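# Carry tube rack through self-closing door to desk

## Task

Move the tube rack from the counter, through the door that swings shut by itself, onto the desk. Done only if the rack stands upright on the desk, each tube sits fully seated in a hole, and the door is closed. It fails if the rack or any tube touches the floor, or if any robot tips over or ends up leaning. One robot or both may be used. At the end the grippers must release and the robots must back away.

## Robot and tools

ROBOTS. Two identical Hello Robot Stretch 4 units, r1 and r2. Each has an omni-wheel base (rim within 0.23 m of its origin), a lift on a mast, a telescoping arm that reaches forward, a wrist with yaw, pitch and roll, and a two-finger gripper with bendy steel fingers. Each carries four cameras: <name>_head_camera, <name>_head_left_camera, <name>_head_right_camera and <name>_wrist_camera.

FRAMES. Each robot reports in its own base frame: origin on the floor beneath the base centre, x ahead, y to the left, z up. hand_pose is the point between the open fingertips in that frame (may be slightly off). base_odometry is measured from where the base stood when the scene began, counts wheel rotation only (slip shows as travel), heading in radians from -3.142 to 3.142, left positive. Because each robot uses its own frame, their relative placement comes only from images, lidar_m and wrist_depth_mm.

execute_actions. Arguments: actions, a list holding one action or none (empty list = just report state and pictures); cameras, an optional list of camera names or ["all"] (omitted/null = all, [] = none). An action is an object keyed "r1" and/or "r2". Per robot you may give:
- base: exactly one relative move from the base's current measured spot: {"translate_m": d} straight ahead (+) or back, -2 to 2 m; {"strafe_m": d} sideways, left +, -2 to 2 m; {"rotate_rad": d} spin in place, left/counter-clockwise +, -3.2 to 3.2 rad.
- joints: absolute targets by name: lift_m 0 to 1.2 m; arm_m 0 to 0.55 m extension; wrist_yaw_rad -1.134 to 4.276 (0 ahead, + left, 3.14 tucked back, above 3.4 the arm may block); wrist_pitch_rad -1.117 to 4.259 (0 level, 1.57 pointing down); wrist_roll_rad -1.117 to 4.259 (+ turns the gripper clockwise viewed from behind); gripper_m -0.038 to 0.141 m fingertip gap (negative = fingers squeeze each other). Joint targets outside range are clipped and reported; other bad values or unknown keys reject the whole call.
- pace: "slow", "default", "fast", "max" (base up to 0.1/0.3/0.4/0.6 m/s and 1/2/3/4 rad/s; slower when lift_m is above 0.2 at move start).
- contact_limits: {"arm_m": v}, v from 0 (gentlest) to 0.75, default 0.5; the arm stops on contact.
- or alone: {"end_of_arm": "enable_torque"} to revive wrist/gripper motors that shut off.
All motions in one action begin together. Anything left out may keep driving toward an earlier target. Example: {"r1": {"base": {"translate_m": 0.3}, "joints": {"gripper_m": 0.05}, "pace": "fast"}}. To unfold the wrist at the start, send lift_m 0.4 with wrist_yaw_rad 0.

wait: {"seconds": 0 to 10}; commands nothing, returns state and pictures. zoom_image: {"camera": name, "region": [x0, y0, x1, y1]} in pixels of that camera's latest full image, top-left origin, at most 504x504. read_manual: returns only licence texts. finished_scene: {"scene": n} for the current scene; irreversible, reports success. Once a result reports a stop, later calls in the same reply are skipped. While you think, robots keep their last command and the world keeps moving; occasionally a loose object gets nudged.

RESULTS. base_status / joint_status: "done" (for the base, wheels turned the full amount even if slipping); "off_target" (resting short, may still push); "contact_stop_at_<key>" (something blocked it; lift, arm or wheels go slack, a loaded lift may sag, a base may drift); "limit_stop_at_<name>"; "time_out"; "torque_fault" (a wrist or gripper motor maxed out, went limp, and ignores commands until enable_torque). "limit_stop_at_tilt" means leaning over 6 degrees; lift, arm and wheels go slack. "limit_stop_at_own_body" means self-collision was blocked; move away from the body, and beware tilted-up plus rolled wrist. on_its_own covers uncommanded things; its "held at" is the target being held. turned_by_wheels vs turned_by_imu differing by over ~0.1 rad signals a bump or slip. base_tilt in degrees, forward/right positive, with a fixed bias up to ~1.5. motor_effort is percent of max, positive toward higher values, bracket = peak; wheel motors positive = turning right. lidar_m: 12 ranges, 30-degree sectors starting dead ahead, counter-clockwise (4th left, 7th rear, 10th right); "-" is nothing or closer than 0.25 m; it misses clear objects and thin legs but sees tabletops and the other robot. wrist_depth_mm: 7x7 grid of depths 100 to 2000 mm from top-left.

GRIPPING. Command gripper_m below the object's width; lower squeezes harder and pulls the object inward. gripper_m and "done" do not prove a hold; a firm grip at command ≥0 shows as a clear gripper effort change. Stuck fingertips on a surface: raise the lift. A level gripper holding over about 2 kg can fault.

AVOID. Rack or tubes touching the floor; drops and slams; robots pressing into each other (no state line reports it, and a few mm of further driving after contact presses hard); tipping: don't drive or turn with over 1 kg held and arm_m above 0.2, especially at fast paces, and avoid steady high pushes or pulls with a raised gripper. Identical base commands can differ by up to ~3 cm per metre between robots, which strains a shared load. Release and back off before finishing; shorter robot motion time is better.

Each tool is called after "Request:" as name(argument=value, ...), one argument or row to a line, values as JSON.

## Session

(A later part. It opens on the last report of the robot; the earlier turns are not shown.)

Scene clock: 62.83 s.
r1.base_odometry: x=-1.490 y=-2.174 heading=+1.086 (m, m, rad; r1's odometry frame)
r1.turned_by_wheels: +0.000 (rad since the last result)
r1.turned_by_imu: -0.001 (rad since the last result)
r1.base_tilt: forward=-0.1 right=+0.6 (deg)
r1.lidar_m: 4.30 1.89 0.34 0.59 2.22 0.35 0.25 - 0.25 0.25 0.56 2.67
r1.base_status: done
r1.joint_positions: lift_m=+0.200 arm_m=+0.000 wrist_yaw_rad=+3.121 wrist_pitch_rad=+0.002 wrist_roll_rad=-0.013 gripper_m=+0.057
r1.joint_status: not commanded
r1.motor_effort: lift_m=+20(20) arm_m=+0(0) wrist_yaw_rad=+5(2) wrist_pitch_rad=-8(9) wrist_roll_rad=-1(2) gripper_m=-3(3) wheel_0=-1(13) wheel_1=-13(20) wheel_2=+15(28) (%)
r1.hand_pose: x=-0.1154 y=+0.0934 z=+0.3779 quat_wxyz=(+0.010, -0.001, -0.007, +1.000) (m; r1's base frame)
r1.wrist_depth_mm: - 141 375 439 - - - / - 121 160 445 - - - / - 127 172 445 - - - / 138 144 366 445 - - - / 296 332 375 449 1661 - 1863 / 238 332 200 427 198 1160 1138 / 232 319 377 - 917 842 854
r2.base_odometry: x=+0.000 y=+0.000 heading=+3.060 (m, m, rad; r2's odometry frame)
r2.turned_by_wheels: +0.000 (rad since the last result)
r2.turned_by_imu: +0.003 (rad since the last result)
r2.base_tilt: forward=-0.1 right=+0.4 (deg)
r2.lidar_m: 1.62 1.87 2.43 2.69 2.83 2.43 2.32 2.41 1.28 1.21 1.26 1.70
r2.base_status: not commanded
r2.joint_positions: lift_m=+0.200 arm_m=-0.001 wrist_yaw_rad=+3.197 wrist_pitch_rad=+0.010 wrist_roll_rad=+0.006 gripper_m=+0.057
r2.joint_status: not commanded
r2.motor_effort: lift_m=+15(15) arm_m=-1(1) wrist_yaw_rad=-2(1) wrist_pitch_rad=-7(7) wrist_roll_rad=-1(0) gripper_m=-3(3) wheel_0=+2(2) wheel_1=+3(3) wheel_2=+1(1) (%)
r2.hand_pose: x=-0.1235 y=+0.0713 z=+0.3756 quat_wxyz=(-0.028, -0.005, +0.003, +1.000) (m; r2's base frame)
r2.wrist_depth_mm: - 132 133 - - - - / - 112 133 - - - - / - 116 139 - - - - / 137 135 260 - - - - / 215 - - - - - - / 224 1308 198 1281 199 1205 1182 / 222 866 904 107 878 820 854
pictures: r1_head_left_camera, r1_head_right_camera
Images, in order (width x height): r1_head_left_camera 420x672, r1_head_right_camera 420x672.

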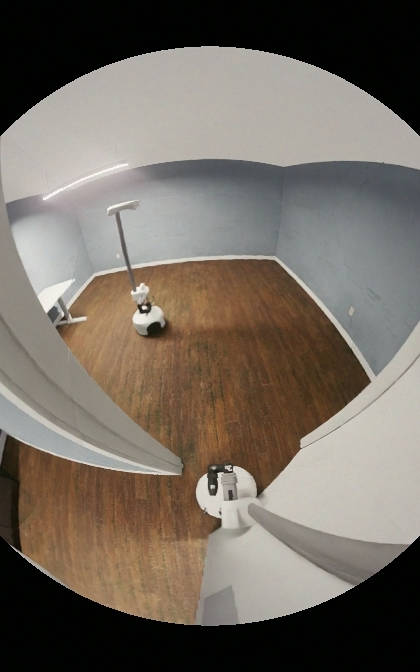

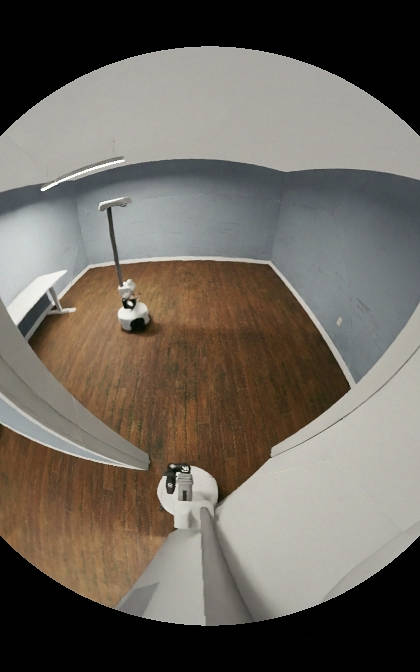

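Request:
execute_actions(
  actions=[
    {"r1":{"base":{"translate_m":-0.3},"pace":"slow"}},
  ],
  cameras=[],
)

Request:
execute_actions(
  actions=[
    {"r1":{"base":{"strafe_m":-0.3},"pace":"slow"}},
  ],
  cameras=["r1_head_left_camera","r1_head_right_camera"],
)

Scene clock: 69.23 s.
r1.base_odometry: x=-1.630 y=-2.439 heading=+1.086 (m, m, rad; r1's odometry frame)
r1.turned_by_wheels: +0.000 (rad since the last result)
r1.turned_by_imu: +0.000 (rad since the last result)
r1.base_tilt: forward=-0.2 right=+0.7 (deg)
r1.lidar_m: 4.60 0.55 0.63 1.58 2.21 3.80 0.28 0.25 - 0.25 0.33 2.69
r1.base_status: done
r1.joint_positions: lift_m=+0.200 arm_m=+0.000 wrist_yaw_rad=+3.121 wrist_pitch_rad=+0.002 wrist_roll_rad=-0.013 gripper_m=+0.057
r1.joint_status: not commanded
r1.motor_effort: lift_m=+20(19) arm_m=+0(0) wrist_yaw_rad=+1(4) wrist_pitch_rad=-8(10) wrist_roll_rad=+1(1) gripper_m=-4(3) wheel_0=+1(4) wheel_1=-10(18) wheel_2=+11(20) (%)
r1.hand_pose: x=-0.1154 y=+0.0934 z=+0.3779 quat_wxyz=(+0.010, -0.001, -0.007, +1.000) (m; r1's base frame)
r1.wrist_depth_mm: - 141 - - - - - / - 121 160 - - - - / - 127 172 - - - - / 138 144 - - - - - / 307 359 - - 1921 - 1983 / 239 362 199 1255 198 1160 1160 / 233 338 917 - 904 831 842
r2.base_odometry: x=+0.000 y=+0.000 heading=+3.060 (m, m, rad; r2's odometry frame)
r2.turned_by_wheels: +0.000 (rad since the last result)
r2.turned_by_imu: +0.002 (rad since the last result)
r2.base_tilt: forward=-0.2 right=+0.2 (deg)
r2.lidar_m: 1.63 2.15 2.40 2.70 2.84 2.41 2.32 2.42 1.28 1.21 1.29 1.70
r2.base_status: not commanded
r2.joint_positions: lift_m=+0.200 arm_m=-0.001 wrist_yaw_rad=+3.197 wrist_pitch_rad=+0.010 wrist_roll_rad=+0.006 gripper_m=+0.057
r2.joint_status: not commanded
r2.motor_effort: lift_m=+15(15) arm_m=-1(1) wrist_yaw_rad=-2(1) wrist_pitch_rad=-7(7) wrist_roll_rad=+0(0) gripper_m=-3(5) wheel_0=+2(2) wheel_1=+3(3) wheel_2=+1(1) (%)
r2.hand_pose: x=-0.1235 y=+0.0713 z=+0.3756 quat_wxyz=(-0.028, -0.005, +0.003, +1.000) (m; r2's base frame)
r2.wrist_depth_mm: - 132 133 - - - - / - 112 133 - - - - / - 116 139 - - - - / 137 135 260 - - - - / 215 - - - - - - / 224 1308 198 1281 199 1205 1182 / 221 854 904 107 891 820 854
pictures: none
No camera images: the call's "cameras" was empty. Leave "cameras" out to get every camera's image.

Scene clock: 73.37 s.
r1.base_odometry: x=-1.365 y=-2.579 heading=+1.085 (m, m, rad; r1's odometry frame)
r1.turned_by_wheels: +0.000 (rad since the last result)
r1.turned_by_imu: -0.003 (rad since the last result)
r1.base_tilt: forward=-0.2 right=+0.6 (deg)
r1.lidar_m: 4.60 2.30 0.76 1.59 2.50 4.18 0.44 0.25 - 0.25 0.25 0.41
r1.base_status: done
r1.joint_positions: lift_m=+0.200 arm_m=+0.000 wrist_yaw_rad=+3.121 wrist_pitch_rad=+0.002 wrist_roll_rad=-0.013 gripper_m=+0.057
r1.joint_status: not commanded
r1.motor_effort: lift_m=+19(20) arm_m=+0(0) wrist_yaw_rad=+2(2) wrist_pitch_rad=-10(6) wrist_roll_rad=-2(1) gripper_m=-5(0) wheel_0=+7(13) wheel_1=-11(20) wheel_2=-3(9) (%)
r1.hand_pose: x=-0.1154 y=+0.0934 z=+0.3779 quat_wxyz=(+0.010, -0.001, -0.007, +1.000) (m; r1's base frame)
r1.wrist_depth_mm: - 140 - - - - - / - 121 160 - - - - / - 127 172 - - - - / 138 144 - - - - - / 355 462 - - 1921 - 1921 / 239 459 199 1229 198 1160 1138 / 233 415 891 - 904 854 854
r2.base_odometry: x=+0.000 y=+0.000 heading=+3.060 (m, m, rad; r2's odometry frame)
r2.turned_by_wheels: +0.000 (rad since the last result)
r2.turned_by_imu: +0.002 (rad since the last result)
r2.base_tilt: forward=-0.3 right=+0.3 (deg)
r2.lidar_m: 1.62 2.19 2.37 2.70 2.84 2.43 2.33 2.43 1.27 1.21 1.29 1.70
r2.base_status: not commanded
r2.joint_positions: lift_m=+0.200 arm_m=-0.001 wrist_yaw_rad=+3.197 wrist_pitch_rad=+0.010 wrist_roll_rad=+0.006 gripper_m=+0.057
r2.joint_status: not commanded
r2.motor_effort: lift_m=+15(15) arm_m=-1(1) wrist_yaw_rad=+0(3) wrist_pitch_rad=-7(7) wrist_roll_rad=+0(0) gripper_m=-5(4) wheel_0=+2(2) wheel_1=+3(3) wheel_2=+1(1) (%)
r2.hand_pose: x=-0.1235 y=+0.0713 z=+0.3756 quat_wxyz=(-0.028, -0.005, +0.003, +1.000) (m; r2's base frame)
r2.wrist_depth_mm: - 132 133 - - - - / - 112 133 - - - - / - 116 139 - - - - / 137 135 260 - - - - / 215 - - - - - - / 224 1336 198 1255 200 1205 1182 / 221 854 917 107 891 820 854
pictures: r1_head_left_camera, r1_head_right_camera
Images, in order (width x height): r1_head_left_camera 420x672, r1_head_right_camera 420x672.

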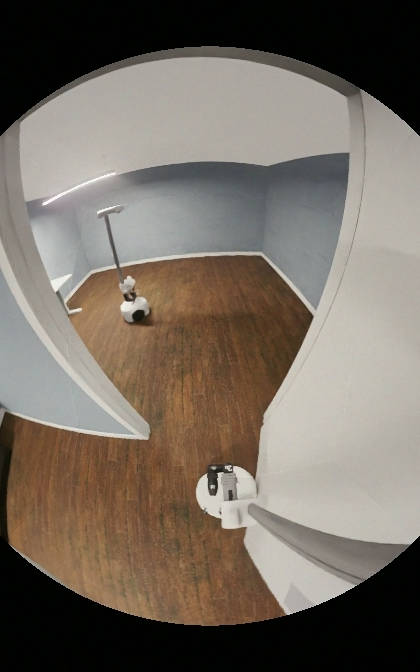

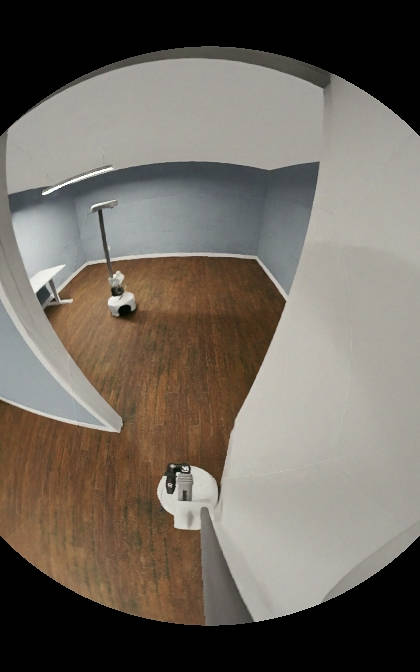

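Request:
execute_actions(
  actions=[
    {"r1":{"base":{"translate_m":-0.25},"pace":"slow"}},
  ],
  cameras=[],
)

Request:
execute_actions(
  actions=[
    {"r1":{"base":{"strafe_m":-0.22},"pace":"slow"}},
  ],
  cameras=["r1_head_left_camera","r1_head_right_camera","r2_head_camera"],
)

Scene clock: 78.40 s.
r1.base_odometry: x=-1.482 y=-2.800 heading=+1.085 (m, m, rad; r1's odometry frame)
r1.turned_by_wheels: +0.000 (rad since the last result)
r1.turned_by_imu: -0.002 (rad since the last result)
r1.base_tilt: forward=-0.2 right=+0.6 (deg)
r1.lidar_m: 4.84 0.93 0.99 2.43 2.48 4.10 4.10 0.25 0.25 - 0.25 0.35
r1.base_status: done
r1.joint_positions: lift_m=+0.200 arm_m=+0.000 wrist_yaw_rad=+3.121 wrist_pitch_rad=+0.002 wrist_roll_rad=-0.013 gripper_m=+0.057
r1.joint_status: not commanded
r1.motor_effort: lift_m=+19(19) arm_m=+0(0) wrist_yaw_rad=+3(3) wrist_pitch_rad=-10(10) wrist_roll_rad=+0(0) gripper_m=-3(5) wheel_0=+4(6) wheel_1=-11(16) wheel_2=+7(15) (%)
r1.hand_pose: x=-0.1154 y=+0.0934 z=+0.3779 quat_wxyz=(+0.010, -0.001, -0.007, +1.000) (m; r1's base frame)
r1.wrist_depth_mm: - 141 - - - - - / - 121 160 - - - - / - 127 172 - - - - / 138 144 - - - - - / 1808 - - - 1921 - 1921 / 238 1308 199 1255 198 1160 1160 / 233 891 917 - 904 831 854
r2.base_odometry: x=+0.000 y=+0.000 heading=+3.060 (m, m, rad; r2's odometry frame)
r2.turned_by_wheels: +0.000 (rad since the last result)
r2.turned_by_imu: +0.002 (rad since the last result)
r2.base_tilt: forward=-0.2 right=+0.3 (deg)
r2.lidar_m: 1.63 2.17 2.40 2.71 2.85 2.42 2.31 2.43 1.28 1.20 1.28 1.69
r2.base_status: not commanded
r2.joint_positions: lift_m=+0.200 arm_m=-0.001 wrist_yaw_rad=+3.197 wrist_pitch_rad=+0.010 wrist_roll_rad=+0.006 gripper_m=+0.057
r2.joint_status: not commanded
r2.motor_effort: lift_m=+15(15) arm_m=-1(1) wrist_yaw_rad=-3(2) wrist_pitch_rad=-8(7) wrist_roll_rad=-1(0) gripper_m=-3(5) wheel_0=+2(2) wheel_1=+3(3) wheel_2=+1(1) (%)
r2.hand_pose: x=-0.1235 y=+0.0713 z=+0.3756 quat_wxyz=(-0.028, -0.005, +0.003, +1.000) (m; r2's base frame)
r2.wrist_depth_mm: - 131 133 - - - - / - 112 133 - - - - / - 116 139 - - - - / 137 135 260 - - - - / 215 - - - - - - / 224 1336 198 1255 199 1205 1182 / 223 854 904 107 878 809 854
pictures: none
No camera images: the call's "cameras" was empty. Leave "cameras" out to get every camera's image.

Scene clock: 81.73 s.
r1.base_odometry: x=-1.288 y=-2.902 heading=+1.085 (m, m, rad; r1's odometry frame)
r1.turned_by_wheels: +0.000 (rad since the last result)
r1.turned_by_imu: -0.002 (rad since the last result)
r1.base_tilt: forward=-0.1 right=+0.6 (deg)
r1.lidar_m: 0.56 2.62 1.08 2.45 2.73 4.11 3.94 0.32 0.25 - 0.25 0.25
r1.base_status: done
r1.joint_positions: lift_m=+0.200 arm_m=+0.000 wrist_yaw_rad=+3.121 wrist_pitch_rad=+0.002 wrist_roll_rad=-0.013 gripper_m=+0.057
r1.joint_status: not commanded
r1.motor_effort: lift_m=+20(20) arm_m=+0(0) wrist_yaw_rad=+4(4) wrist_pitch_rad=-9(8) wrist_roll_rad=-1(1) gripper_m=-3(5) wheel_0=+6(15) wheel_1=-6(19) wheel_2=-4(0) (%)
r1.hand_pose: x=-0.1154 y=+0.0934 z=+0.3779 quat_wxyz=(+0.010, -0.001, -0.007, +1.000) (m; r1's base frame)
r1.wrist_depth_mm: - 140 - - - - - / - 121 161 - - - - / - 127 172 - - - - / 138 143 - - - - - / 1808 - - - 1863 - 1921 / 238 1308 199 1281 198 1182 1138 / 233 904 931 - 904 842 854
r2.base_odometry: x=+0.000 y=+0.000 heading=+3.060 (m, m, rad; r2's odometry frame)
r2.turned_by_wheels: +0.000 (rad since the last result)
r2.turned_by_imu: +0.001 (rad since the last result)
r2.base_tilt: forward=-0.2 right=+0.4 (deg)
r2.lidar_m: 1.64 2.19 2.39 2.70 2.83 2.42 2.32 2.44 1.26 1.21 1.27 1.73
r2.base_status: not commanded
r2.joint_positions: lift_m=+0.200 arm_m=-0.001 wrist_yaw_rad=+3.197 wrist_pitch_rad=+0.010 wrist_roll_rad=+0.006 gripper_m=+0.057
r2.joint_status: not commanded
r2.motor_effort: lift_m=+15(15) arm_m=-1(1) wrist_yaw_rad=+0(3) wrist_pitch_rad=-7(7) wrist_roll_rad=+0(1) gripper_m=-3(3) wheel_0=+2(2) wheel_1=+3(3) wheel_2=+1(1) (%)
r2.hand_pose: x=-0.1235 y=+0.0713 z=+0.3756 quat_wxyz=(-0.028, -0.005, +0.003, +1.000) (m; r2's base frame)
r2.wrist_depth_mm: - 132 133 - - - - / - 112 133 - - - - / - 116 139 - - - - / 137 135 259 - - - - / 215 - - - - - - / 223 1308 198 1255 199 1205 1182 / 223 854 904 107 891 820 854
pictures: r1_head_left_camera, r1_head_right_camera, r2_head_camera
Images, in order (width x height): r1_head_left_camera 420x672, r1_head_right_camera 420x672, r2_head_camera 420x560.

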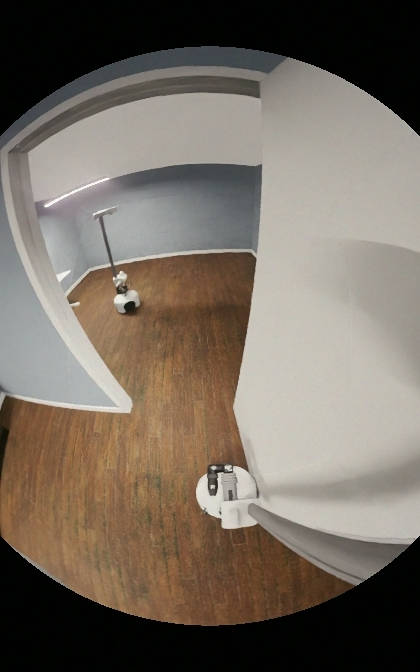

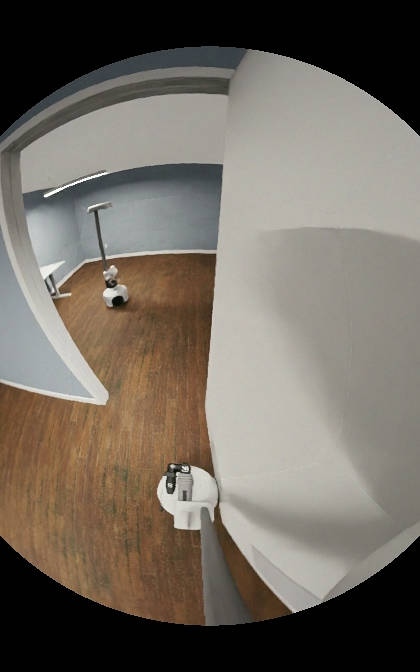

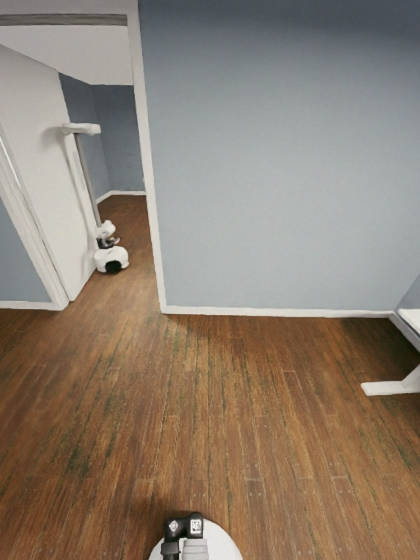

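Request:
execute_actions(
  actions=[
    {"r1":{"base":{"strafe_m":-0.12},"pace":"slow"},"r2":{"base":{"strafe_m":0.9},"pace":"fast"}},
  ],
  cameras=[],
)

Request:
execute_actions(
  actions=[
    {"r2":{"base":{"translate_m":1.0},"pace":"fast"}},
  ],
  cameras=["r1_head_left_camera","r2_head_camera","r2_head_left_camera"],
)

Scene clock: 87.47 s.
r1.base_odometry: x=-1.182 y=-2.958 heading=+1.085 (m, m, rad; r1's odometry frame)
r1.turned_by_wheels: +0.000 (rad since the last result)
r1.turned_by_imu: -0.002 (rad since the last result)
r1.base_tilt: forward=-0.2 right=+0.6 (deg)
r1.lidar_m: 0.41 2.42 1.18 2.49 2.84 4.09 3.95 2.61 0.25 0.25 0.25 0.25
r1.base_status: done
r1.joint_positions: lift_m=+0.200 arm_m=+0.000 wrist_yaw_rad=+3.121 wrist_pitch_rad=+0.002 wrist_roll_rad=-0.013 gripper_m=+0.057
r1.joint_status: not commanded
r1.motor_effort: lift_m=+19(19) arm_m=+0(0) wrist_yaw_rad=+2(3) wrist_pitch_rad=-8(7) wrist_roll_rad=-1(1) gripper_m=-6(2) wheel_0=+5(18) wheel_1=-5(14) wheel_2=+2(2) (%)
r1.hand_pose: x=-0.1154 y=+0.0934 z=+0.3779 quat_wxyz=(+0.010, -0.001, -0.007, +1.000) (m; r1's base frame)
r1.wrist_depth_mm: - 140 - - - - - / - 121 160 - - - - / - 127 172 - - - - / 138 144 - - - - - / 1708 - - - 1921 - 1921 / 239 1308 200 1281 198 1138 1160 / 232 904 917 - 904 842 854
r2.base_odometry: x=-0.074 y=-0.897 heading=+3.060 (m, m, rad; r2's odometry frame)
r2.turned_by_wheels: +0.000 (rad since the last result)
r2.turned_by_imu: +0.002 (rad since the last result)
r2.base_tilt: forward=-0.2 right=+0.3 (deg)
r2.lidar_m: 1.86 1.76 1.85 1.78 1.89 2.41 2.30 2.42 3.02 2.11 2.19 1.73
r2.base_status: done
r2.joint_positions: lift_m=+0.200 arm_m=-0.001 wrist_yaw_rad=+3.197 wrist_pitch_rad=+0.010 wrist_roll_rad=+0.006 gripper_m=+0.057
r2.joint_status: not commanded
r2.motor_effort: lift_m=+15(15) arm_m=-1(1) wrist_yaw_rad=-3(0) wrist_pitch_rad=-7(7) wrist_roll_rad=+0(0) gripper_m=-2(6) wheel_0=+2(9) wheel_1=-1(13) wheel_2=+1(2) (%)
r2.hand_pose: x=-0.1235 y=+0.0713 z=+0.3756 quat_wxyz=(-0.028, -0.005, +0.003, +1.000) (m; r2's base frame)
r2.wrist_depth_mm: - 132 133 - - - - / - 112 133 - - - - / - 116 139 - - - - / 137 135 260 - - - - / 215 - - - - - - / 224 1308 198 1255 199 1229 1182 / 221 854 904 107 878 820 854
pictures: none
No camera images: the call's "cameras" was empty. Leave "cameras" out to get every camera's image.

Scene clock: 91.27 s.
r1.base_odometry: x=-1.182 y=-2.958 heading=+1.085 (m, m, rad; r1's odometry frame)
r1.turned_by_wheels: +0.000 (rad since the last result)
r1.turned_by_imu: -0.002 (rad since the last result)
r1.base_tilt: forward=-0.1 right=+0.6 (deg)
r1.lidar_m: 0.41 1.39 1.19 2.49 2.83 4.10 3.93 2.60 0.25 0.25 0.25 0.25
r1.base_status: not commanded
r1.joint_positions: lift_m=+0.200 arm_m=+0.000 wrist_yaw_rad=+3.121 wrist_pitch_rad=+0.002 wrist_roll_rad=-0.013 gripper_m=+0.057
r1.joint_status: not commanded
r1.motor_effort: lift_m=+19(20) arm_m=+0(0) wrist_yaw_rad=+4(4) wrist_pitch_rad=-8(8) wrist_roll_rad=+1(0) gripper_m=-2(4) wheel_0=+5(5) wheel_1=-5(5) wheel_2=+2(1) (%)
r1.hand_pose: x=-0.1154 y=+0.0934 z=+0.3779 quat_wxyz=(+0.010, -0.001, -0.007, +1.000) (m; r1's base frame)
r1.wrist_depth_mm: - 140 - - - - - / - 121 161 - - - - / - 127 172 - - - - / 138 144 - - - - - / 1808 - - - 1921 - 1863 / 239 1308 200 1255 198 1160 1138 / 233 891 917 - 904 831 842
r2.base_odometry: x=-1.070 y=-0.815 heading=+3.060 (m, m, rad; r2's odometry frame)
r2.turned_by_wheels: +0.000 (rad since the last result)
r2.turned_by_imu: -0.002 (rad since the last result)
r2.base_tilt: forward=-0.1 right=+0.5 (deg)
r2.lidar_m: 1.40 0.84 1.00 1.77 1.86 2.62 3.34 3.44 2.23 2.12 0.93 0.81
r2.base_status: done
r2.joint_positions: lift_m=+0.200 arm_m=-0.001 wrist_yaw_rad=+3.197 wrist_pitch_rad=+0.010 wrist_roll_rad=+0.006 gripper_m=+0.057
r2.joint_status: not commanded
r2.motor_effort: lift_m=+15(15) arm_m=-1(1) wrist_yaw_rad=-4(1) wrist_pitch_rad=-7(7) wrist_roll_rad=+0(1) gripper_m=-3(7) wheel_0=-1(7) wheel_1=+2(8) wheel_2=+2(11) (%)
r2.hand_pose: x=-0.1235 y=+0.0713 z=+0.3756 quat_wxyz=(-0.028, -0.005, +0.003, +1.000) (m; r2's base frame)
r2.wrist_depth_mm: - 132 133 - - - - / - 112 133 - - - - / - 116 139 - - - - / 137 135 260 - - - - / 215 - - - - - - / 223 1308 198 1255 200 1229 1182 / 222 854 904 108 878 820 854
pictures: r1_head_left_camera, r2_head_camera, r2_head_left_camera
Images, in order (width x height): r1_head_left_camera 420x672, r2_head_camera 420x560, r2_head_left_camera 420x672.

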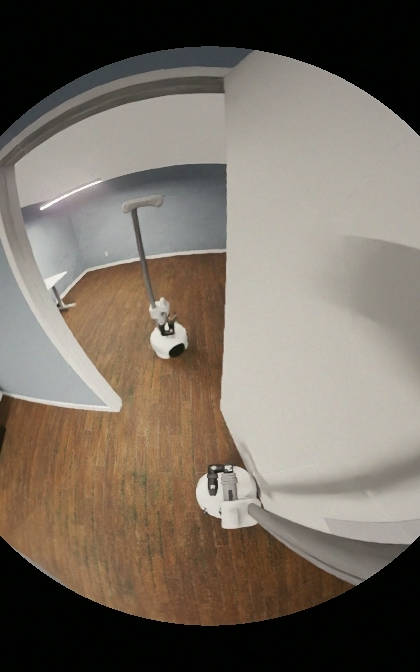

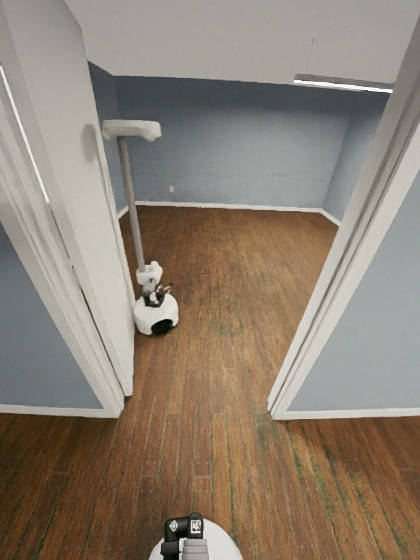

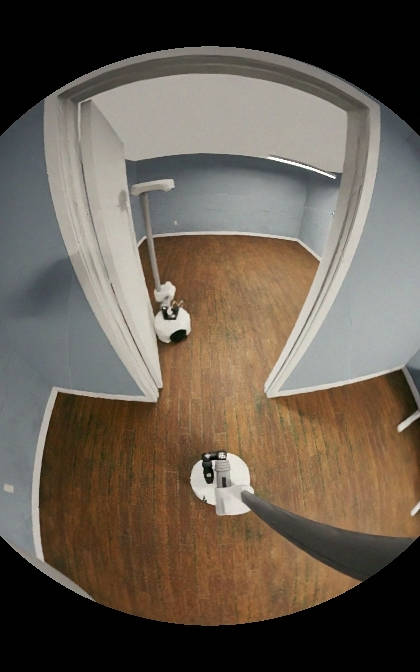

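Request:
execute_actions(
  actions=[
    {"r2":{"base":{"strafe_m":-0.08}}},
  ],
  cameras=[],
)

Request:
execute_actions(
  actions=[
    {"r2":{"base":{"translate_m":1.1}}},
  ],
  cameras=["r2_head_camera","r2_head_left_camera","r2_head_right_camera"],
)

Scene clock: 95.17 s.
r1.base_odometry: x=-1.182 y=-2.958 heading=+1.085 (m, m, rad; r1's odometry frame)
r1.turned_by_wheels: +0.000 (rad since the last result)
r1.turned_by_imu: -0.002 (rad since the last result)
r1.base_tilt: forward=-0.2 right=+0.6 (deg)
r1.lidar_m: 0.39 1.41 1.19 2.51 2.83 4.10 3.94 2.61 0.25 0.25 0.25 0.25
r1.base_status: not commanded
r1.joint_positions: lift_m=+0.200 arm_m=+0.000 wrist_yaw_rad=+3.121 wrist_pitch_rad=+0.002 wrist_roll_rad=-0.013 gripper_m=+0.057
r1.joint_status: not commanded
r1.motor_effort: lift_m=+20(20) arm_m=+0(0) wrist_yaw_rad=+3(5) wrist_pitch_rad=-9(9) wrist_roll_rad=+0(0) gripper_m=-3(4) wheel_0=+5(5) wheel_1=-5(5) wheel_2=+2(2) (%)
r1.hand_pose: x=-0.1154 y=+0.0934 z=+0.3779 quat_wxyz=(+0.010, -0.001, -0.007, +1.000) (m; r1's base frame)
r1.wrist_depth_mm: - 140 - - - - - / - 121 160 - - - - / - 127 172 - - - - / 138 144 - - - - - / 1863 - - - 1921 - 1863 / 239 1281 199 1255 198 1160 1160 / 233 891 931 - 904 842 854
r2.base_odometry: x=-1.064 y=-0.736 heading=+3.060 (m, m, rad; r2's odometry frame)
r2.turned_by_wheels: +0.000 (rad since the last result)
r2.turned_by_imu: +0.001 (rad since the last result)
r2.base_tilt: forward=-0.2 right=+0.3 (deg)
r2.lidar_m: 1.47 0.88 0.97 1.85 1.97 2.72 3.37 3.45 2.10 2.02 0.95 0.77
r2.base_status: done
r2.joint_positions: lift_m=+0.200 arm_m=-0.001 wrist_yaw_rad=+3.197 wrist_pitch_rad=+0.010 wrist_roll_rad=+0.006 gripper_m=+0.057
r2.joint_status: not commanded
r2.motor_effort: lift_m=+15(15) arm_m=-1(1) wrist_yaw_rad=-1(1) wrist_pitch_rad=-7(7) wrist_roll_rad=-1(0) gripper_m=-4(7) wheel_0=+0(11) wheel_1=-2(10) wheel_2=+0(4) (%)
r2.hand_pose: x=-0.1235 y=+0.0713 z=+0.3756 quat_wxyz=(-0.028, -0.005, +0.003, +1.000) (m; r2's base frame)
r2.wrist_depth_mm: - 132 133 - - - - / - 112 133 - - - - / - 116 139 - - - - / 137 135 260 - - - - / 215 - - - - - - / 224 1308 198 1255 199 1205 1182 / 223 854 904 108 878 809 842
pictures: none
No camera images: the call's "cameras" was empty. Leave "cameras" out to get every camera's image.

Scene clock: 100.33 s.
r1.base_odometry: x=-1.182 y=-2.958 heading=+1.085 (m, m, rad; r1's odometry frame)
r1.turned_by_wheels: +0.000 (rad since the last result)
r1.turned_by_imu: -0.002 (rad since the last result)
r1.base_tilt: forward=-0.2 right=+0.6 (deg)
r1.lidar_m: 0.41 0.48 0.48 2.48 2.83 4.10 3.94 2.59 0.25 0.25 0.25 0.25
r1.base_status: not commanded
r1.joint_positions: lift_m=+0.200 arm_m=+0.000 wrist_yaw_rad=+3.121 wrist_pitch_rad=+0.002 wrist_roll_rad=-0.013 gripper_m=+0.057
r1.joint_status: not commanded
r1.motor_effort: lift_m=+20(20) arm_m=+0(0) wrist_yaw_rad=+3(3) wrist_pitch_rad=-9(9) wrist_roll_rad=-1(1) gripper_m=-5(3) wheel_0=+5(5) wheel_1=-5(5) wheel_2=+2(2) (%)
r1.hand_pose: x=-0.1154 y=+0.0934 z=+0.3779 quat_wxyz=(+0.010, -0.001, -0.007, +1.000) (m; r1's base frame)
r1.wrist_depth_mm: - 140 - - - - - / - 121 160 - - - - / - 126 172 - - - - / 138 144 - - - - - / 1808 - - - 1921 - 1921 / 239 1308 200 1281 198 1182 1118 / 232 891 917 - 917 842 831
r2.base_odometry: x=-2.160 y=-0.646 heading=+3.060 (m, m, rad; r2's odometry frame)
r2.turned_by_wheels: +0.001 (rad since the last result)
r2.turned_by_imu: -0.002 (rad since the last result)
r2.base_tilt: forward=-0.3 right=+0.2 (deg)
r2.lidar_m: 4.30 0.44 0.47 0.56 0.57 2.67 - 0.60 0.48 1.17 2.34 4.15
r2.base_status: done
r2.joint_positions: lift_m=+0.200 arm_m=-0.001 wrist_yaw_rad=+3.197 wrist_pitch_rad=+0.010 wrist_roll_rad=+0.006 gripper_m=+0.057
r2.joint_status: not commanded
r2.motor_effort: lift_m=+15(15) arm_m=-1(1) wrist_yaw_rad=-4(0) wrist_pitch_rad=-7(8) wrist_roll_rad=+0(0) gripper_m=-2(3) wheel_0=+2(7) wheel_1=+4(7) wheel_2=+0(11) (%)
r2.hand_pose: x=-0.1235 y=+0.0713 z=+0.3756 quat_wxyz=(-0.028, -0.005, +0.003, +1.000) (m; r2's base frame)
r2.wrist_depth_mm: - 132 133 - - - - / - 112 133 - - - - / - 116 139 - - - - / 137 135 260 - - - - / 214 - - - - - - / 224 1308 198 1281 200 1229 1182 / 222 866 917 107 878 820 854
pictures: r2_head_camera, r2_head_left_camera, r2_head_right_camera
Images, in order (width x height): r2_head_camera 420x560, r2_head_left_camera 420x672, r2_head_right_camera 420x672.

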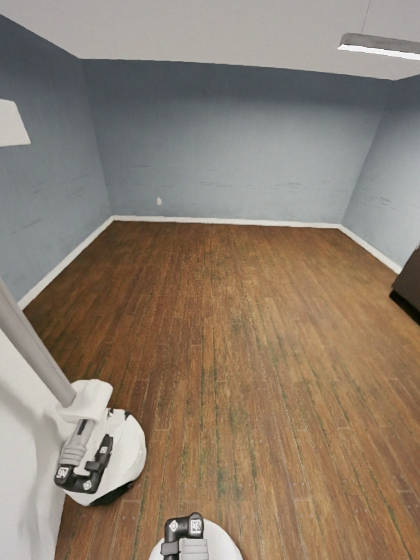

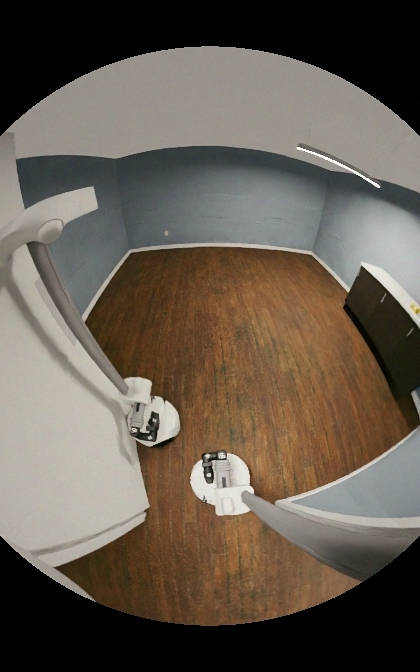

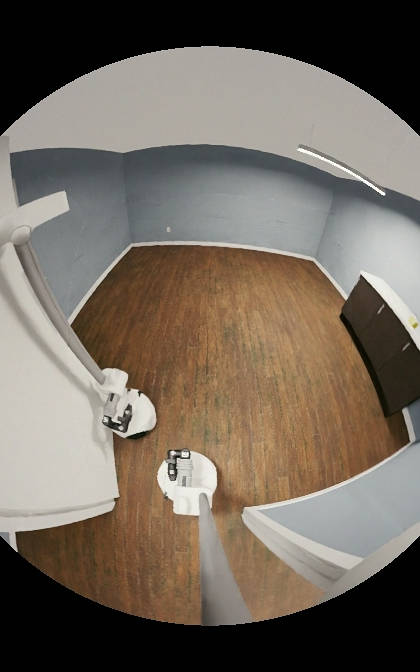

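Request:
execute_actions(
  actions=[
    {"r2":{"base":{"rotate_rad":-0.75}}},
  ],
  cameras=[],
)

Request:
execute_actions(
  actions=[
    {"r2":{"base":{"translate_m":0.9}}},
  ],
  cameras=[],
)

Request:
execute_actions(
  actions=[
    {"r2":{"base":{"rotate_rad":-0.82},"joints":{"lift_m":0.9,"wrist_yaw_rad":0}}},
  ],
  cameras=["r2_head_camera","r2_head_left_camera","r2_wrist_camera"],
)

Scene clock: 103.80 s.
r1.base_odometry: x=-1.182 y=-2.958 heading=+1.085 (m, m, rad; r1's odometry frame)
r1.turned_by_wheels: +0.000 (rad since the last result)
r1.turned_by_imu: -0.001 (rad since the last result)
r1.base_tilt: forward=-0.2 right=+0.6 (deg)
r1.lidar_m: 0.40 0.48 0.47 2.49 2.84 4.11 3.95 2.60 0.26 0.25 0.25 0.25
r1.base_status: not commanded
r1.joint_positions: lift_m=+0.200 arm_m=+0.000 wrist_yaw_rad=+3.121 wrist_pitch_rad=+0.002 wrist_roll_rad=-0.013 gripper_m=+0.057
r1.joint_status: not commanded
r1.motor_effort: lift_m=+19(20) arm_m=+0(0) wrist_yaw_rad=+3(2) wrist_pitch_rad=-10(9) wrist_roll_rad=+0(1) gripper_m=-5(3) wheel_0=+5(5) wheel_1=-5(5) wheel_2=+2(2) (%)
r1.hand_pose: x=-0.1154 y=+0.0934 z=+0.3779 quat_wxyz=(+0.010, -0.001, -0.007, +1.000) (m; r1's base frame)
r1.wrist_depth_mm: - 140 - - - - - / - 121 160 - - - - / - 127 172 - - - - / 138 144 - - - - - / 1863 - - - 1921 - 1921 / 238 1336 199 1255 198 1182 1160 / 232 891 917 - 917 842 854
r2.base_odometry: x=-2.160 y=-0.646 heading=+2.311 (m, m, rad; r2's odometry frame)
r2.turned_by_wheels: -0.749 (rad since the last result)
r2.turned_by_imu: -0.766 (rad since the last result)
r2.base_tilt: forward=-0.2 right=+0.3 (deg)
r2.lidar_m: 2.66 4.29 0.55 0.44 0.55 0.56 0.68 4.13 4.41 0.49 0.63 2.27
r2.base_status: done
r2.joint_positions: lift_m=+0.200 arm_m=-0.001 wrist_yaw_rad=+3.197 wrist_pitch_rad=+0.010 wrist_roll_rad=+0.006 gripper_m=+0.057
r2.joint_status: not commanded
r2.motor_effort: lift_m=+15(15) arm_m=-1(1) wrist_yaw_rad=-1(1) wrist_pitch_rad=-7(7) wrist_roll_rad=+0(1) gripper_m=-7(6) wheel_0=+4(9) wheel_1=+4(9) wheel_2=+1(8) (%)
r2.hand_pose: x=-0.1235 y=+0.0713 z=+0.3756 quat_wxyz=(-0.028, -0.005, +0.003, +1.000) (m; r2's base frame)
r2.wrist_depth_mm: - 132 133 - 707 580 525 / - 112 133 - 723 580 521 / - 116 139 - 723 585 525 / 137 135 260 - 741 591 530 / 215 - - - 654 597 535 / 224 1308 198 1255 199 597 535 / 221 854 904 107 683 585 549
pictures: none
No camera images: the call's "cameras" was empty. Leave "cameras" out to get every camera's image.

Scene clock: 108.27 s.
r1.base_odometry: x=-1.182 y=-2.958 heading=+1.085 (m, m, rad; r1's odometry frame)
r1.turned_by_wheels: +0.000 (rad since the last result)
r1.turned_by_imu: -0.002 (rad since the last result)
r1.base_tilt: forward=-0.2 right=+0.6 (deg)
r1.lidar_m: 0.41 5.00 1.19 0.92 0.93 4.10 3.93 2.61 0.25 0.25 0.25 0.25
r1.base_status: not commanded
r1.joint_positions: lift_m=+0.200 arm_m=+0.000 wrist_yaw_rad=+3.121 wrist_pitch_rad=+0.002 wrist_roll_rad=-0.013 gripper_m=+0.057
r1.joint_status: not commanded
r1.motor_effort: lift_m=+19(20) arm_m=+0(0) wrist_yaw_rad=+4(3) wrist_pitch_rad=-9(9) wrist_roll_rad=+0(0) gripper_m=-7(1) wheel_0=+5(5) wheel_1=-5(5) wheel_2=+2(2) (%)
r1.hand_pose: x=-0.1154 y=+0.0934 z=+0.3779 quat_wxyz=(+0.010, -0.001, -0.007, +1.000) (m; r1's base frame)
r1.wrist_depth_mm: - 140 - - - - - / - 121 160 - - - - / - 127 172 - - - - / 138 144 - - - - - / 1863 - - - 1863 - 1921 / 239 1281 199 1255 198 1160 1160 / 233 891 917 - 904 842 854
r2.base_odometry: x=-2.767 y=+0.018 heading=+2.311 (m, m, rad; r2's odometry frame)
r2.turned_by_wheels: +0.000 (rad since the last result)
r2.turned_by_imu: -0.001 (rad since the last result)
r2.base_tilt: forward=-0.3 right=+0.4 (deg)
r2.lidar_m: 1.92 3.64 3.65 2.81 1.00 0.90 1.39 0.92 0.93 1.11 1.62 1.63
r2.base_status: done
r2.joint_positions: lift_m=+0.200 arm_m=-0.001 wrist_yaw_rad=+3.197 wrist_pitch_rad=+0.010 wrist_roll_rad=+0.006 gripper_m=+0.057
r2.joint_status: not commanded
r2.motor_effort: lift_m=+15(15) arm_m=-1(1) wrist_yaw_rad=-3(1) wrist_pitch_rad=-7(7) wrist_roll_rad=-1(0) gripper_m=-4(6) wheel_0=+1(1) wheel_1=+2(8) wheel_2=+0(10) (%)
r2.hand_pose: x=-0.1235 y=+0.0713 z=+0.3756 quat_wxyz=(-0.028, -0.005, +0.003, +1.000) (m; r2's base frame)
r2.wrist_depth_mm: - 132 133 - 1397 1255 1118 / - 112 133 - 1430 1255 1118 / - 116 139 - 1430 1255 976 / 137 135 259 - 1430 1229 1138 / 215 - - - 1397 1281 991 / 224 1308 198 1255 199 960 820 / 222 866 904 107 878 820 809
pictures: none
No camera images: the call's "cameras" was empty. Leave "cameras" out to get every camera's image.

Scene clock: 111.87 s.
r1.base_odometry: x=-1.182 y=-2.958 heading=+1.085 (m, m, rad; r1's odometry frame)
r1.turned_by_wheels: +0.000 (rad since the last result)
r1.turned_by_imu: -0.001 (rad since the last result)
r1.base_tilt: forward=-0.2 right=+0.7 (deg)
r1.lidar_m: 0.40 4.99 1.18 0.91 0.94 4.11 3.94 2.62 0.25 0.25 0.25 0.25
r1.base_status: not commanded
r1.joint_positions: lift_m=+0.200 arm_m=+0.000 wrist_yaw_rad=+3.121 wrist_pitch_rad=+0.002 wrist_roll_rad=-0.013 gripper_m=+0.057
r1.joint_status: not commanded
r1.motor_effort: lift_m=+19(20) arm_m=+0(0) wrist_yaw_rad=+4(4) wrist_pitch_rad=-8(8) wrist_roll_rad=+1(0) gripper_m=-2(2) wheel_0=+5(5) wheel_1=-5(5) wheel_2=+1(2) (%)
r1.hand_pose: x=-0.1154 y=+0.0934 z=+0.3779 quat_wxyz=(+0.010, -0.001, -0.007, +1.000) (m; r1's base frame)
r1.wrist_depth_mm: - 141 - - - - - / - 121 160 - - - - / - 127 172 - - - - / 138 144 - - - - - / 1808 - - - 1808 - 1921 / 238 1308 199 1229 198 1160 1118 / 232 891 917 - 917 831 842
r2.base_odometry: x=-2.767 y=+0.018 heading=+1.492 (m, m, rad; r2's odometry frame)
r2.turned_by_wheels: -0.820 (rad since the last result)
r2.turned_by_imu: -0.838 (rad since the last result)
r2.base_tilt: forward=-0.2 right=+0.3 (deg)
r2.lidar_m: 1.61 1.70 3.22 3.66 3.49 2.56 0.91 0.97 3.51 0.92 0.97 1.33
r2.base_status: done
r2.joint_positions: lift_m=+0.900 arm_m=-0.001 wrist_yaw_rad=+0.000 wrist_pitch_rad=+0.010 wrist_roll_rad=+0.006 gripper_m=+0.057
r2.joint_status: all done
r2.motor_effort: lift_m=+22(24) arm_m=-1(1) wrist_yaw_rad=-3(9) wrist_pitch_rad=-7(7) wrist_roll_rad=+0(0) gripper_m=-4(4) wheel_0=+2(7) wheel_1=+2(9) wheel_2=+1(8) (%)
r2.hand_pose: x=+0.4579 y=-0.0873 z=+1.0751 quat_wxyz=(+1.000, +0.003, +0.005, +0.000) (m; r2's base frame)
r2.wrist_depth_mm: 1921 1983 - - - 1756 1229 / - - - - - 1808 1229 / - - - - - 1808 1255 / - - - - - 1808 1308 / 1397 1430 1430 1464 1464 1863 1281 / 1430 1430 198 1397 199 1921 1281 / 1464 1430 1464 107 1464 1661 1281
pictures: r2_head_camera, r2_head_left_camera, r2_wrist_camera
Images, in order (width x height): r2_head_camera 420x560, r2_head_left_camera 420x672, r2_wrist_camera 616x392.

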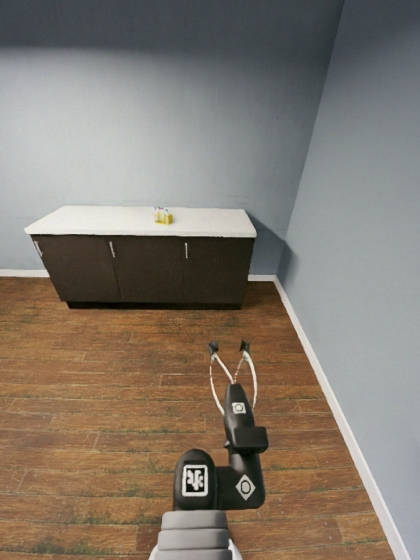

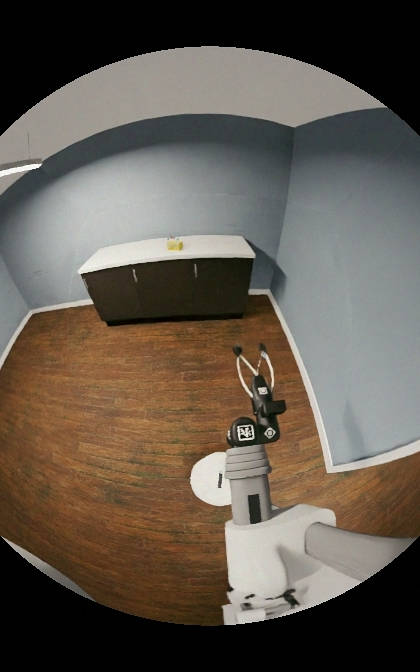

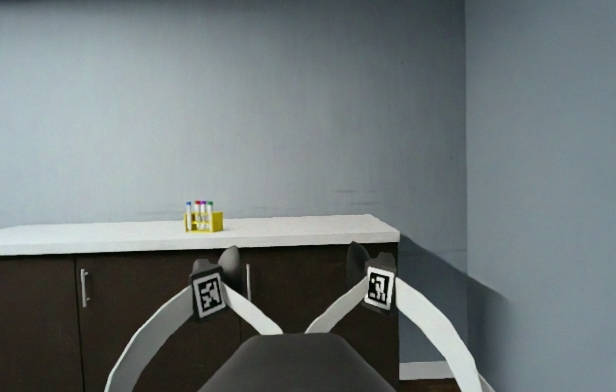

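Request:
execute_actions(
  actions=[
    {"r2":{"base":{"strafe_m":0.4},"joints":{"lift_m":0.85,"gripper_m":0.12}}},
  ],
  cameras=[],
)

Request:
execute_actions(
  actions=[
    {"r2":{"base":{"translate_m":0.9}}},
  ],
  cameras=["r2_head_camera","r2_wrist_camera"],
)

Scene clock: 116.57 s.
r1.base_odometry: x=-1.182 y=-2.958 heading=+1.085 (m, m, rad; r1's odometry frame)
r1.turned_by_wheels: +0.000 (rad since the last result)
r1.turned_by_imu: -0.002 (rad since the last result)
r1.base_tilt: forward=-0.2 right=+0.6 (deg)
r1.lidar_m: 0.40 5.02 1.18 2.48 1.05 4.09 3.92 2.62 0.25 0.25 0.25 0.25
r1.base_status: not commanded
r1.joint_positions: lift_m=+0.200 arm_m=+0.000 wrist_yaw_rad=+3.121 wrist_pitch_rad=+0.002 wrist_roll_rad=-0.013 gripper_m=+0.057
r1.joint_status: not commanded
r1.motor_effort: lift_m=+19(20) arm_m=+0(0) wrist_yaw_rad=+4(4) wrist_pitch_rad=-8(9) wrist_roll_rad=-1(1) gripper_m=-2(5) wheel_0=+5(5) wheel_1=-5(5) wheel_2=+1(2) (%)
r1.hand_pose: x=-0.1154 y=+0.0934 z=+0.3779 quat_wxyz=(+0.010, -0.001, -0.007, +1.000) (m; r1's base frame)
r1.wrist_depth_mm: - 140 - - - - - / - 121 160 - - - - / - 127 172 - - - - / 138 144 - - - - - / 1808 - - - 1863 - 1921 / 238 1308 199 1255 198 1160 1160 / 233 878 931 - 917 842 842
r2.base_odometry: x=-3.166 y=+0.049 heading=+1.492 (m, m, rad; r2's odometry frame)
r2.turned_by_wheels: +0.000 (rad since the last result)
r2.turned_by_imu: +0.002 (rad since the last result)
r2.base_tilt: forward=-0.2 right=+0.4 (deg)
r2.lidar_m: 1.60 1.69 3.23 3.25 3.42 2.58 1.42 1.03 1.65 1.32 1.39 1.68
r2.base_status: done
r2.joint_positions: lift_m=+0.850 arm_m=-0.001 wrist_yaw_rad=+0.000 wrist_pitch_rad=+0.010 wrist_roll_rad=+0.006 gripper_m=+0.120
r2.joint_status: all done
r2.motor_effort: lift_m=+14(19) arm_m=-1(1) wrist_yaw_rad=-1(3) wrist_pitch_rad=-7(8) wrist_roll_rad=-1(0) gripper_m=-2(3) wheel_0=+0(8) wheel_1=+2(10) wheel_2=-1(4) (%)
r2.hand_pose: x=+0.4579 y=-0.0874 z=+1.0257 quat_wxyz=(+1.000, +0.003, +0.005, +0.000) (m; r2's base frame)
r2.wrist_depth_mm: 1921 1983 - - - - 1756 / - - - - - - 1808 / - - - - - - 1863 / - - - - - - 1863 / 1397 1430 1430 1430 1464 1430 1921 / 1430 1397 1430 1430 1430 1464 1921 / 1430 1430 1430 107 1430 1464 1863
pictures: none
No camera images: the call's "cameras" was empty. Leave "cameras" out to get every camera's image.

Scene clock: 121.03 s.
r1.base_odometry: x=-1.182 y=-2.958 heading=+1.085 (m, m, rad; r1's odometry frame)
r1.turned_by_wheels: +0.000 (rad since the last result)
r1.turned_by_imu: -0.002 (rad since the last result)
r1.base_tilt: forward=-0.2 right=+0.6 (deg)
r1.lidar_m: 0.40 5.01 1.18 2.01 1.90 4.09 3.94 2.61 0.25 0.25 0.25 0.25
r1.base_status: not commanded
r1.joint_positions: lift_m=+0.200 arm_m=+0.000 wrist_yaw_rad=+3.121 wrist_pitch_rad=+0.002 wrist_roll_rad=-0.013 gripper_m=+0.057
r1.joint_status: not commanded
r1.motor_effort: lift_m=+19(20) arm_m=+0(0) wrist_yaw_rad=+4(3) wrist_pitch_rad=-10(9) wrist_roll_rad=+2(1) gripper_m=-4(1) wheel_0=+5(5) wheel_1=-5(5) wheel_2=+2(2) (%)
r1.hand_pose: x=-0.1154 y=+0.0934 z=+0.3779 quat_wxyz=(+0.010, -0.001, -0.007, +1.000) (m; r1's base frame)
r1.wrist_depth_mm: - 140 - - - - - / - 121 160 - - - - / - 127 172 - - - - / 138 144 - - - - - / 1808 - - - 1921 - 1921 / 239 1308 199 1281 198 1182 1138 / 232 891 917 - 904 831 854
r2.base_odometry: x=-3.095 y=+0.947 heading=+1.492 (m, m, rad; r2's odometry frame)
r2.turned_by_wheels: +0.000 (rad since the last result)
r2.turned_by_imu: -0.002 (rad since the last result)
r2.base_tilt: forward=-0.1 right=+0.3 (deg)
r2.lidar_m: 0.71 0.74 1.00 3.25 3.39 3.52 1.92 1.88 1.37 1.31 1.04 0.75
r2.base_status: done
r2.joint_positions: lift_m=+0.850 arm_m=-0.001 wrist_yaw_rad=+0.000 wrist_pitch_rad=+0.010 wrist_roll_rad=+0.006 gripper_m=+0.120
r2.joint_status: not commanded
r2.motor_effort: lift_m=+14(14) arm_m=-1(1) wrist_yaw_rad=-1(1) wrist_pitch_rad=-7(8) wrist_roll_rad=+0(0) gripper_m=-1(2) wheel_0=+1(8) wheel_1=+2(8) wheel_2=+0(7) (%)
r2.hand_pose: x=+0.4579 y=-0.0874 z=+1.0257 quat_wxyz=(+1.000, +0.003, +0.005, +0.000) (m; r2's base frame)
r2.wrist_depth_mm: 1098 1098 1138 1118 1118 1118 1118 / 1118 1118 1118 1118 1138 1138 1138 / 1118 1138 1138 1138 1138 1138 1160 / 1118 1118 1138 1160 1138 1160 1160 / 946 917 878 668 820 798 768 / 525 508 517 517 517 525 525 / 530 535 539 108 544 549 559
pictures: r2_head_camera, r2_wrist_camera
Images, in order (width x height): r2_head_camera 420x560, r2_wrist_camera 616x392.

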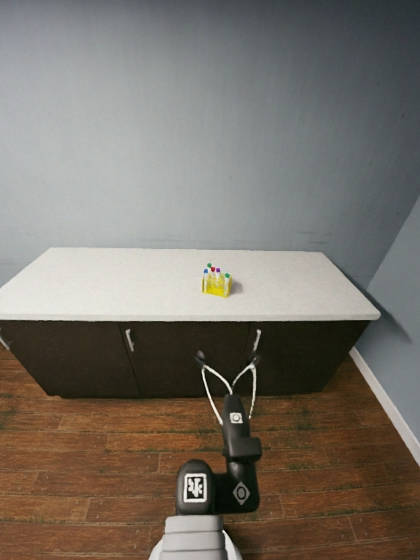

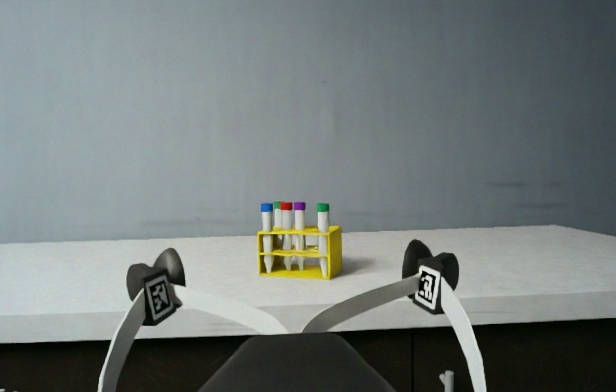

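Request:
zoom_image(
  camera="r2_wrist_camera",
  region=[240,185,360,295],
)

Request:
zoom_image(
  camera="r2_head_camera",
  region=[185,250,255,310],
)

Region (240, 185, 360, 295) of r2_wrist_camera's 616x392 image, scaled by 4.200; it fills the top 462 rows of this view, and the rest is white.

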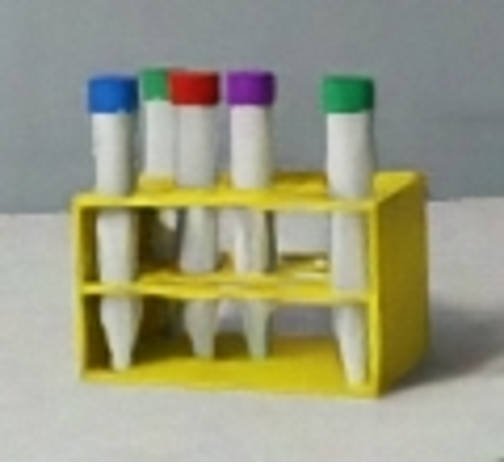

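Region (185, 250, 255, 310) of r2_head_camera's 420x560 image, scaled by 7.200, with more detail than that image has; it fills the top 432 rows of this view, and the rest is white.

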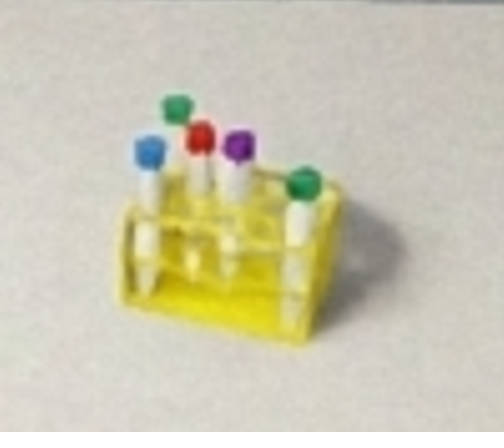

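Request:
execute_actions(
  actions=[
    {"r2":{"base":{"rotate_rad":-0.265},"joints":{"gripper_m":0.141,"lift_m":0.8}}},
  ],
  cameras=[],
)

Request:
execute_actions(
  actions=[
    {"r2":{"base":{"strafe_m":0.27}}},
  ],
  cameras=["r2_head_camera","r2_wrist_camera"],
)

Scene clock: 128.97 s.
r1.base_odometry: x=-1.182 y=-2.958 heading=+1.085 (m, m, rad; r1's odometry frame)
r1.turned_by_wheels: +0.000 (rad since the last result)
r1.turned_by_imu: -0.002 (rad since the last result)
r1.base_tilt: forward=-0.1 right=+0.6 (deg)
r1.lidar_m: 0.40 4.99 1.18 2.02 1.89 4.10 3.94 2.60 0.25 0.25 0.25 0.25
r1.base_status: not commanded
r1.joint_positions: lift_m=+0.200 arm_m=+0.000 wrist_yaw_rad=+3.121 wrist_pitch_rad=+0.002 wrist_roll_rad=-0.013 gripper_m=+0.057
r1.joint_status: not commanded
r1.motor_effort: lift_m=+20(20) arm_m=+0(0) wrist_yaw_rad=+4(4) wrist_pitch_rad=-9(10) wrist_roll_rad=+1(1) gripper_m=-2(2) wheel_0=+5(5) wheel_1=-5(5) wheel_2=+1(2) (%)
r1.hand_pose: x=-0.1154 y=+0.0934 z=+0.3779 quat_wxyz=(+0.010, -0.001, -0.007, +1.000) (m; r1's base frame)
r1.wrist_depth_mm: - 140 - - - - - / - 121 160 - - - - / - 126 172 - - - - / 138 144 - - - - - / 1808 - - - 1863 - 1983 / 239 1308 199 1255 198 1160 1160 / 233 878 946 - 917 842 842
r2.base_odometry: x=-3.095 y=+0.947 heading=+1.228 (m, m, rad; r2's odometry frame)
r2.turned_by_wheels: -0.264 (rad since the last result)
r2.turned_by_imu: -0.269 (rad since the last result)
r2.base_tilt: forward=-0.1 right=+0.4 (deg)
r2.lidar_m: 0.72 0.70 0.84 2.73 3.24 3.78 3.33 1.86 1.55 1.32 1.32 0.86
r2.base_status: done
r2.joint_positions: lift_m=+0.800 arm_m=-0.001 wrist_yaw_rad=+0.000 wrist_pitch_rad=+0.010 wrist_roll_rad=+0.006 gripper_m=+0.141
r2.joint_status: all done
r2.motor_effort: lift_m=+13(13) arm_m=-1(1) wrist_yaw_rad=-1(1) wrist_pitch_rad=-7(8) wrist_roll_rad=+0(1) gripper_m=-4(2) wheel_0=+3(9) wheel_1=+4(8) wheel_2=+2(4) (%)
r2.hand_pose: x=+0.4579 y=-0.0874 z=+0.9758 quat_wxyz=(+1.000, +0.003, +0.005, +0.000) (m; r2's base frame)
r2.wrist_depth_mm: 1008 1060 1138 1182 1255 1366 1308 / 991 1060 1138 1205 1308 1397 1281 / 1008 1078 1160 1229 1281 1397 1308 / 1025 1060 1138 1205 1308 1430 1308 / 676 627 621 609 621 676 750 / 480 211 544 580 634 691 976 / 496 525 549 107 654 699 991
pictures: none
No camera images: the call's "cameras" was empty. Leave "cameras" out to get every camera's image.

Scene clock: 131.20 s.
r1.base_odometry: x=-1.182 y=-2.958 heading=+1.085 (m, m, rad; r1's odometry frame)
r1.turned_by_wheels: +0.000 (rad since the last result)
r1.turned_by_imu: -0.001 (rad since the last result)
r1.base_tilt: forward=-0.2 right=+0.6 (deg)
r1.lidar_m: 0.40 5.01 1.16 2.48 2.05 4.10 3.92 2.59 0.25 0.25 0.25 0.25
r1.base_status: not commanded
r1.joint_positions: lift_m=+0.200 arm_m=+0.000 wrist_yaw_rad=+3.121 wrist_pitch_rad=+0.002 wrist_roll_rad=-0.013 gripper_m=+0.057
r1.joint_status: not commanded
r1.motor_effort: lift_m=+20(20) arm_m=+0(0) wrist_yaw_rad=+5(3) wrist_pitch_rad=-9(11) wrist_roll_rad=-1(0) gripper_m=-2(2) wheel_0=+5(5) wheel_1=-5(5) wheel_2=+2(2) (%)
r1.hand_pose: x=-0.1154 y=+0.0934 z=+0.3779 quat_wxyz=(+0.010, -0.001, -0.007, +1.000) (m; r1's base frame)
r1.wrist_depth_mm: - 140 - - - - - / - 121 160 - - - - / - 127 172 - - - - / 138 144 - - - - - / 1808 - - - 1863 - 1921 / 239 1281 200 1255 198 1182 1138 / 233 891 917 - 904 831 854
r2.base_odometry: x=-3.349 y=+1.037 heading=+1.228 (m, m, rad; r2's odometry frame)
r2.turned_by_wheels: +0.000 (rad since the last result)
r2.turned_by_imu: +0.001 (rad since the last result)
r2.base_tilt: forward=-0.1 right=+0.2 (deg)
r2.lidar_m: 0.64 0.64 0.74 2.60 2.99 3.47 3.43 2.03 1.84 1.58 1.58 0.76
r2.base_status: done
r2.joint_positions: lift_m=+0.800 arm_m=-0.001 wrist_yaw_rad=+0.000 wrist_pitch_rad=+0.010 wrist_roll_rad=+0.006 gripper_m=+0.141
r2.joint_status: not commanded
r2.motor_effort: lift_m=+15(15) arm_m=-1(1) wrist_yaw_rad=-2(1) wrist_pitch_rad=-7(8) wrist_roll_rad=-1(0) gripper_m=-1(1) wheel_0=+2(8) wheel_1=+2(12) wheel_2=+2(1) (%)
r2.hand_pose: x=+0.4579 y=-0.0874 z=+0.9756 quat_wxyz=(+1.000, +0.003, +0.005, +0.000) (m; r2's base frame)
r2.wrist_depth_mm: 946 991 1060 1138 1205 1281 1366 / 946 1008 1078 1138 1205 1308 1430 / 946 1008 1060 1138 1205 1336 1430 / 960 1008 1078 1118 1229 1308 1430 / 668 654 627 609 585 585 640 / 413 211 466 488 549 603 647 / 430 455 477 107 564 603 654
pictures: r2_head_camera, r2_wrist_camera
Images, in order (width x height): r2_head_camera 420x560, r2_wrist_camera 616x392.

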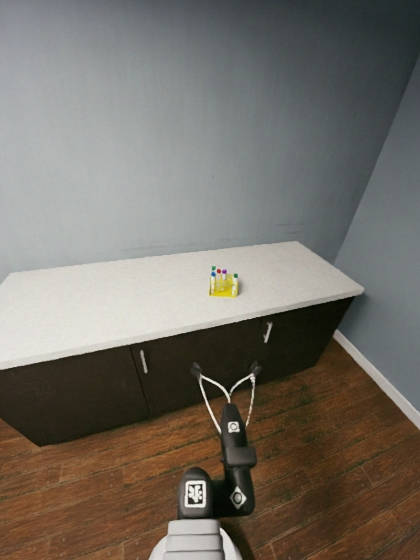

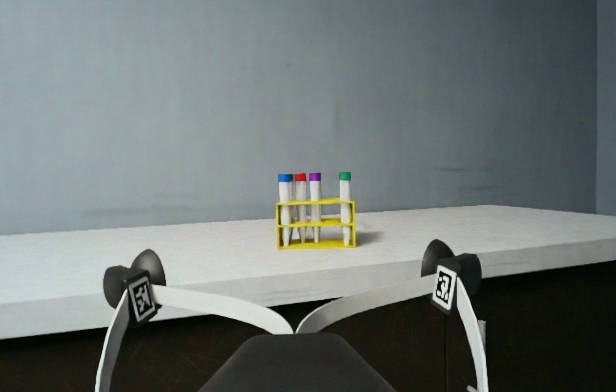

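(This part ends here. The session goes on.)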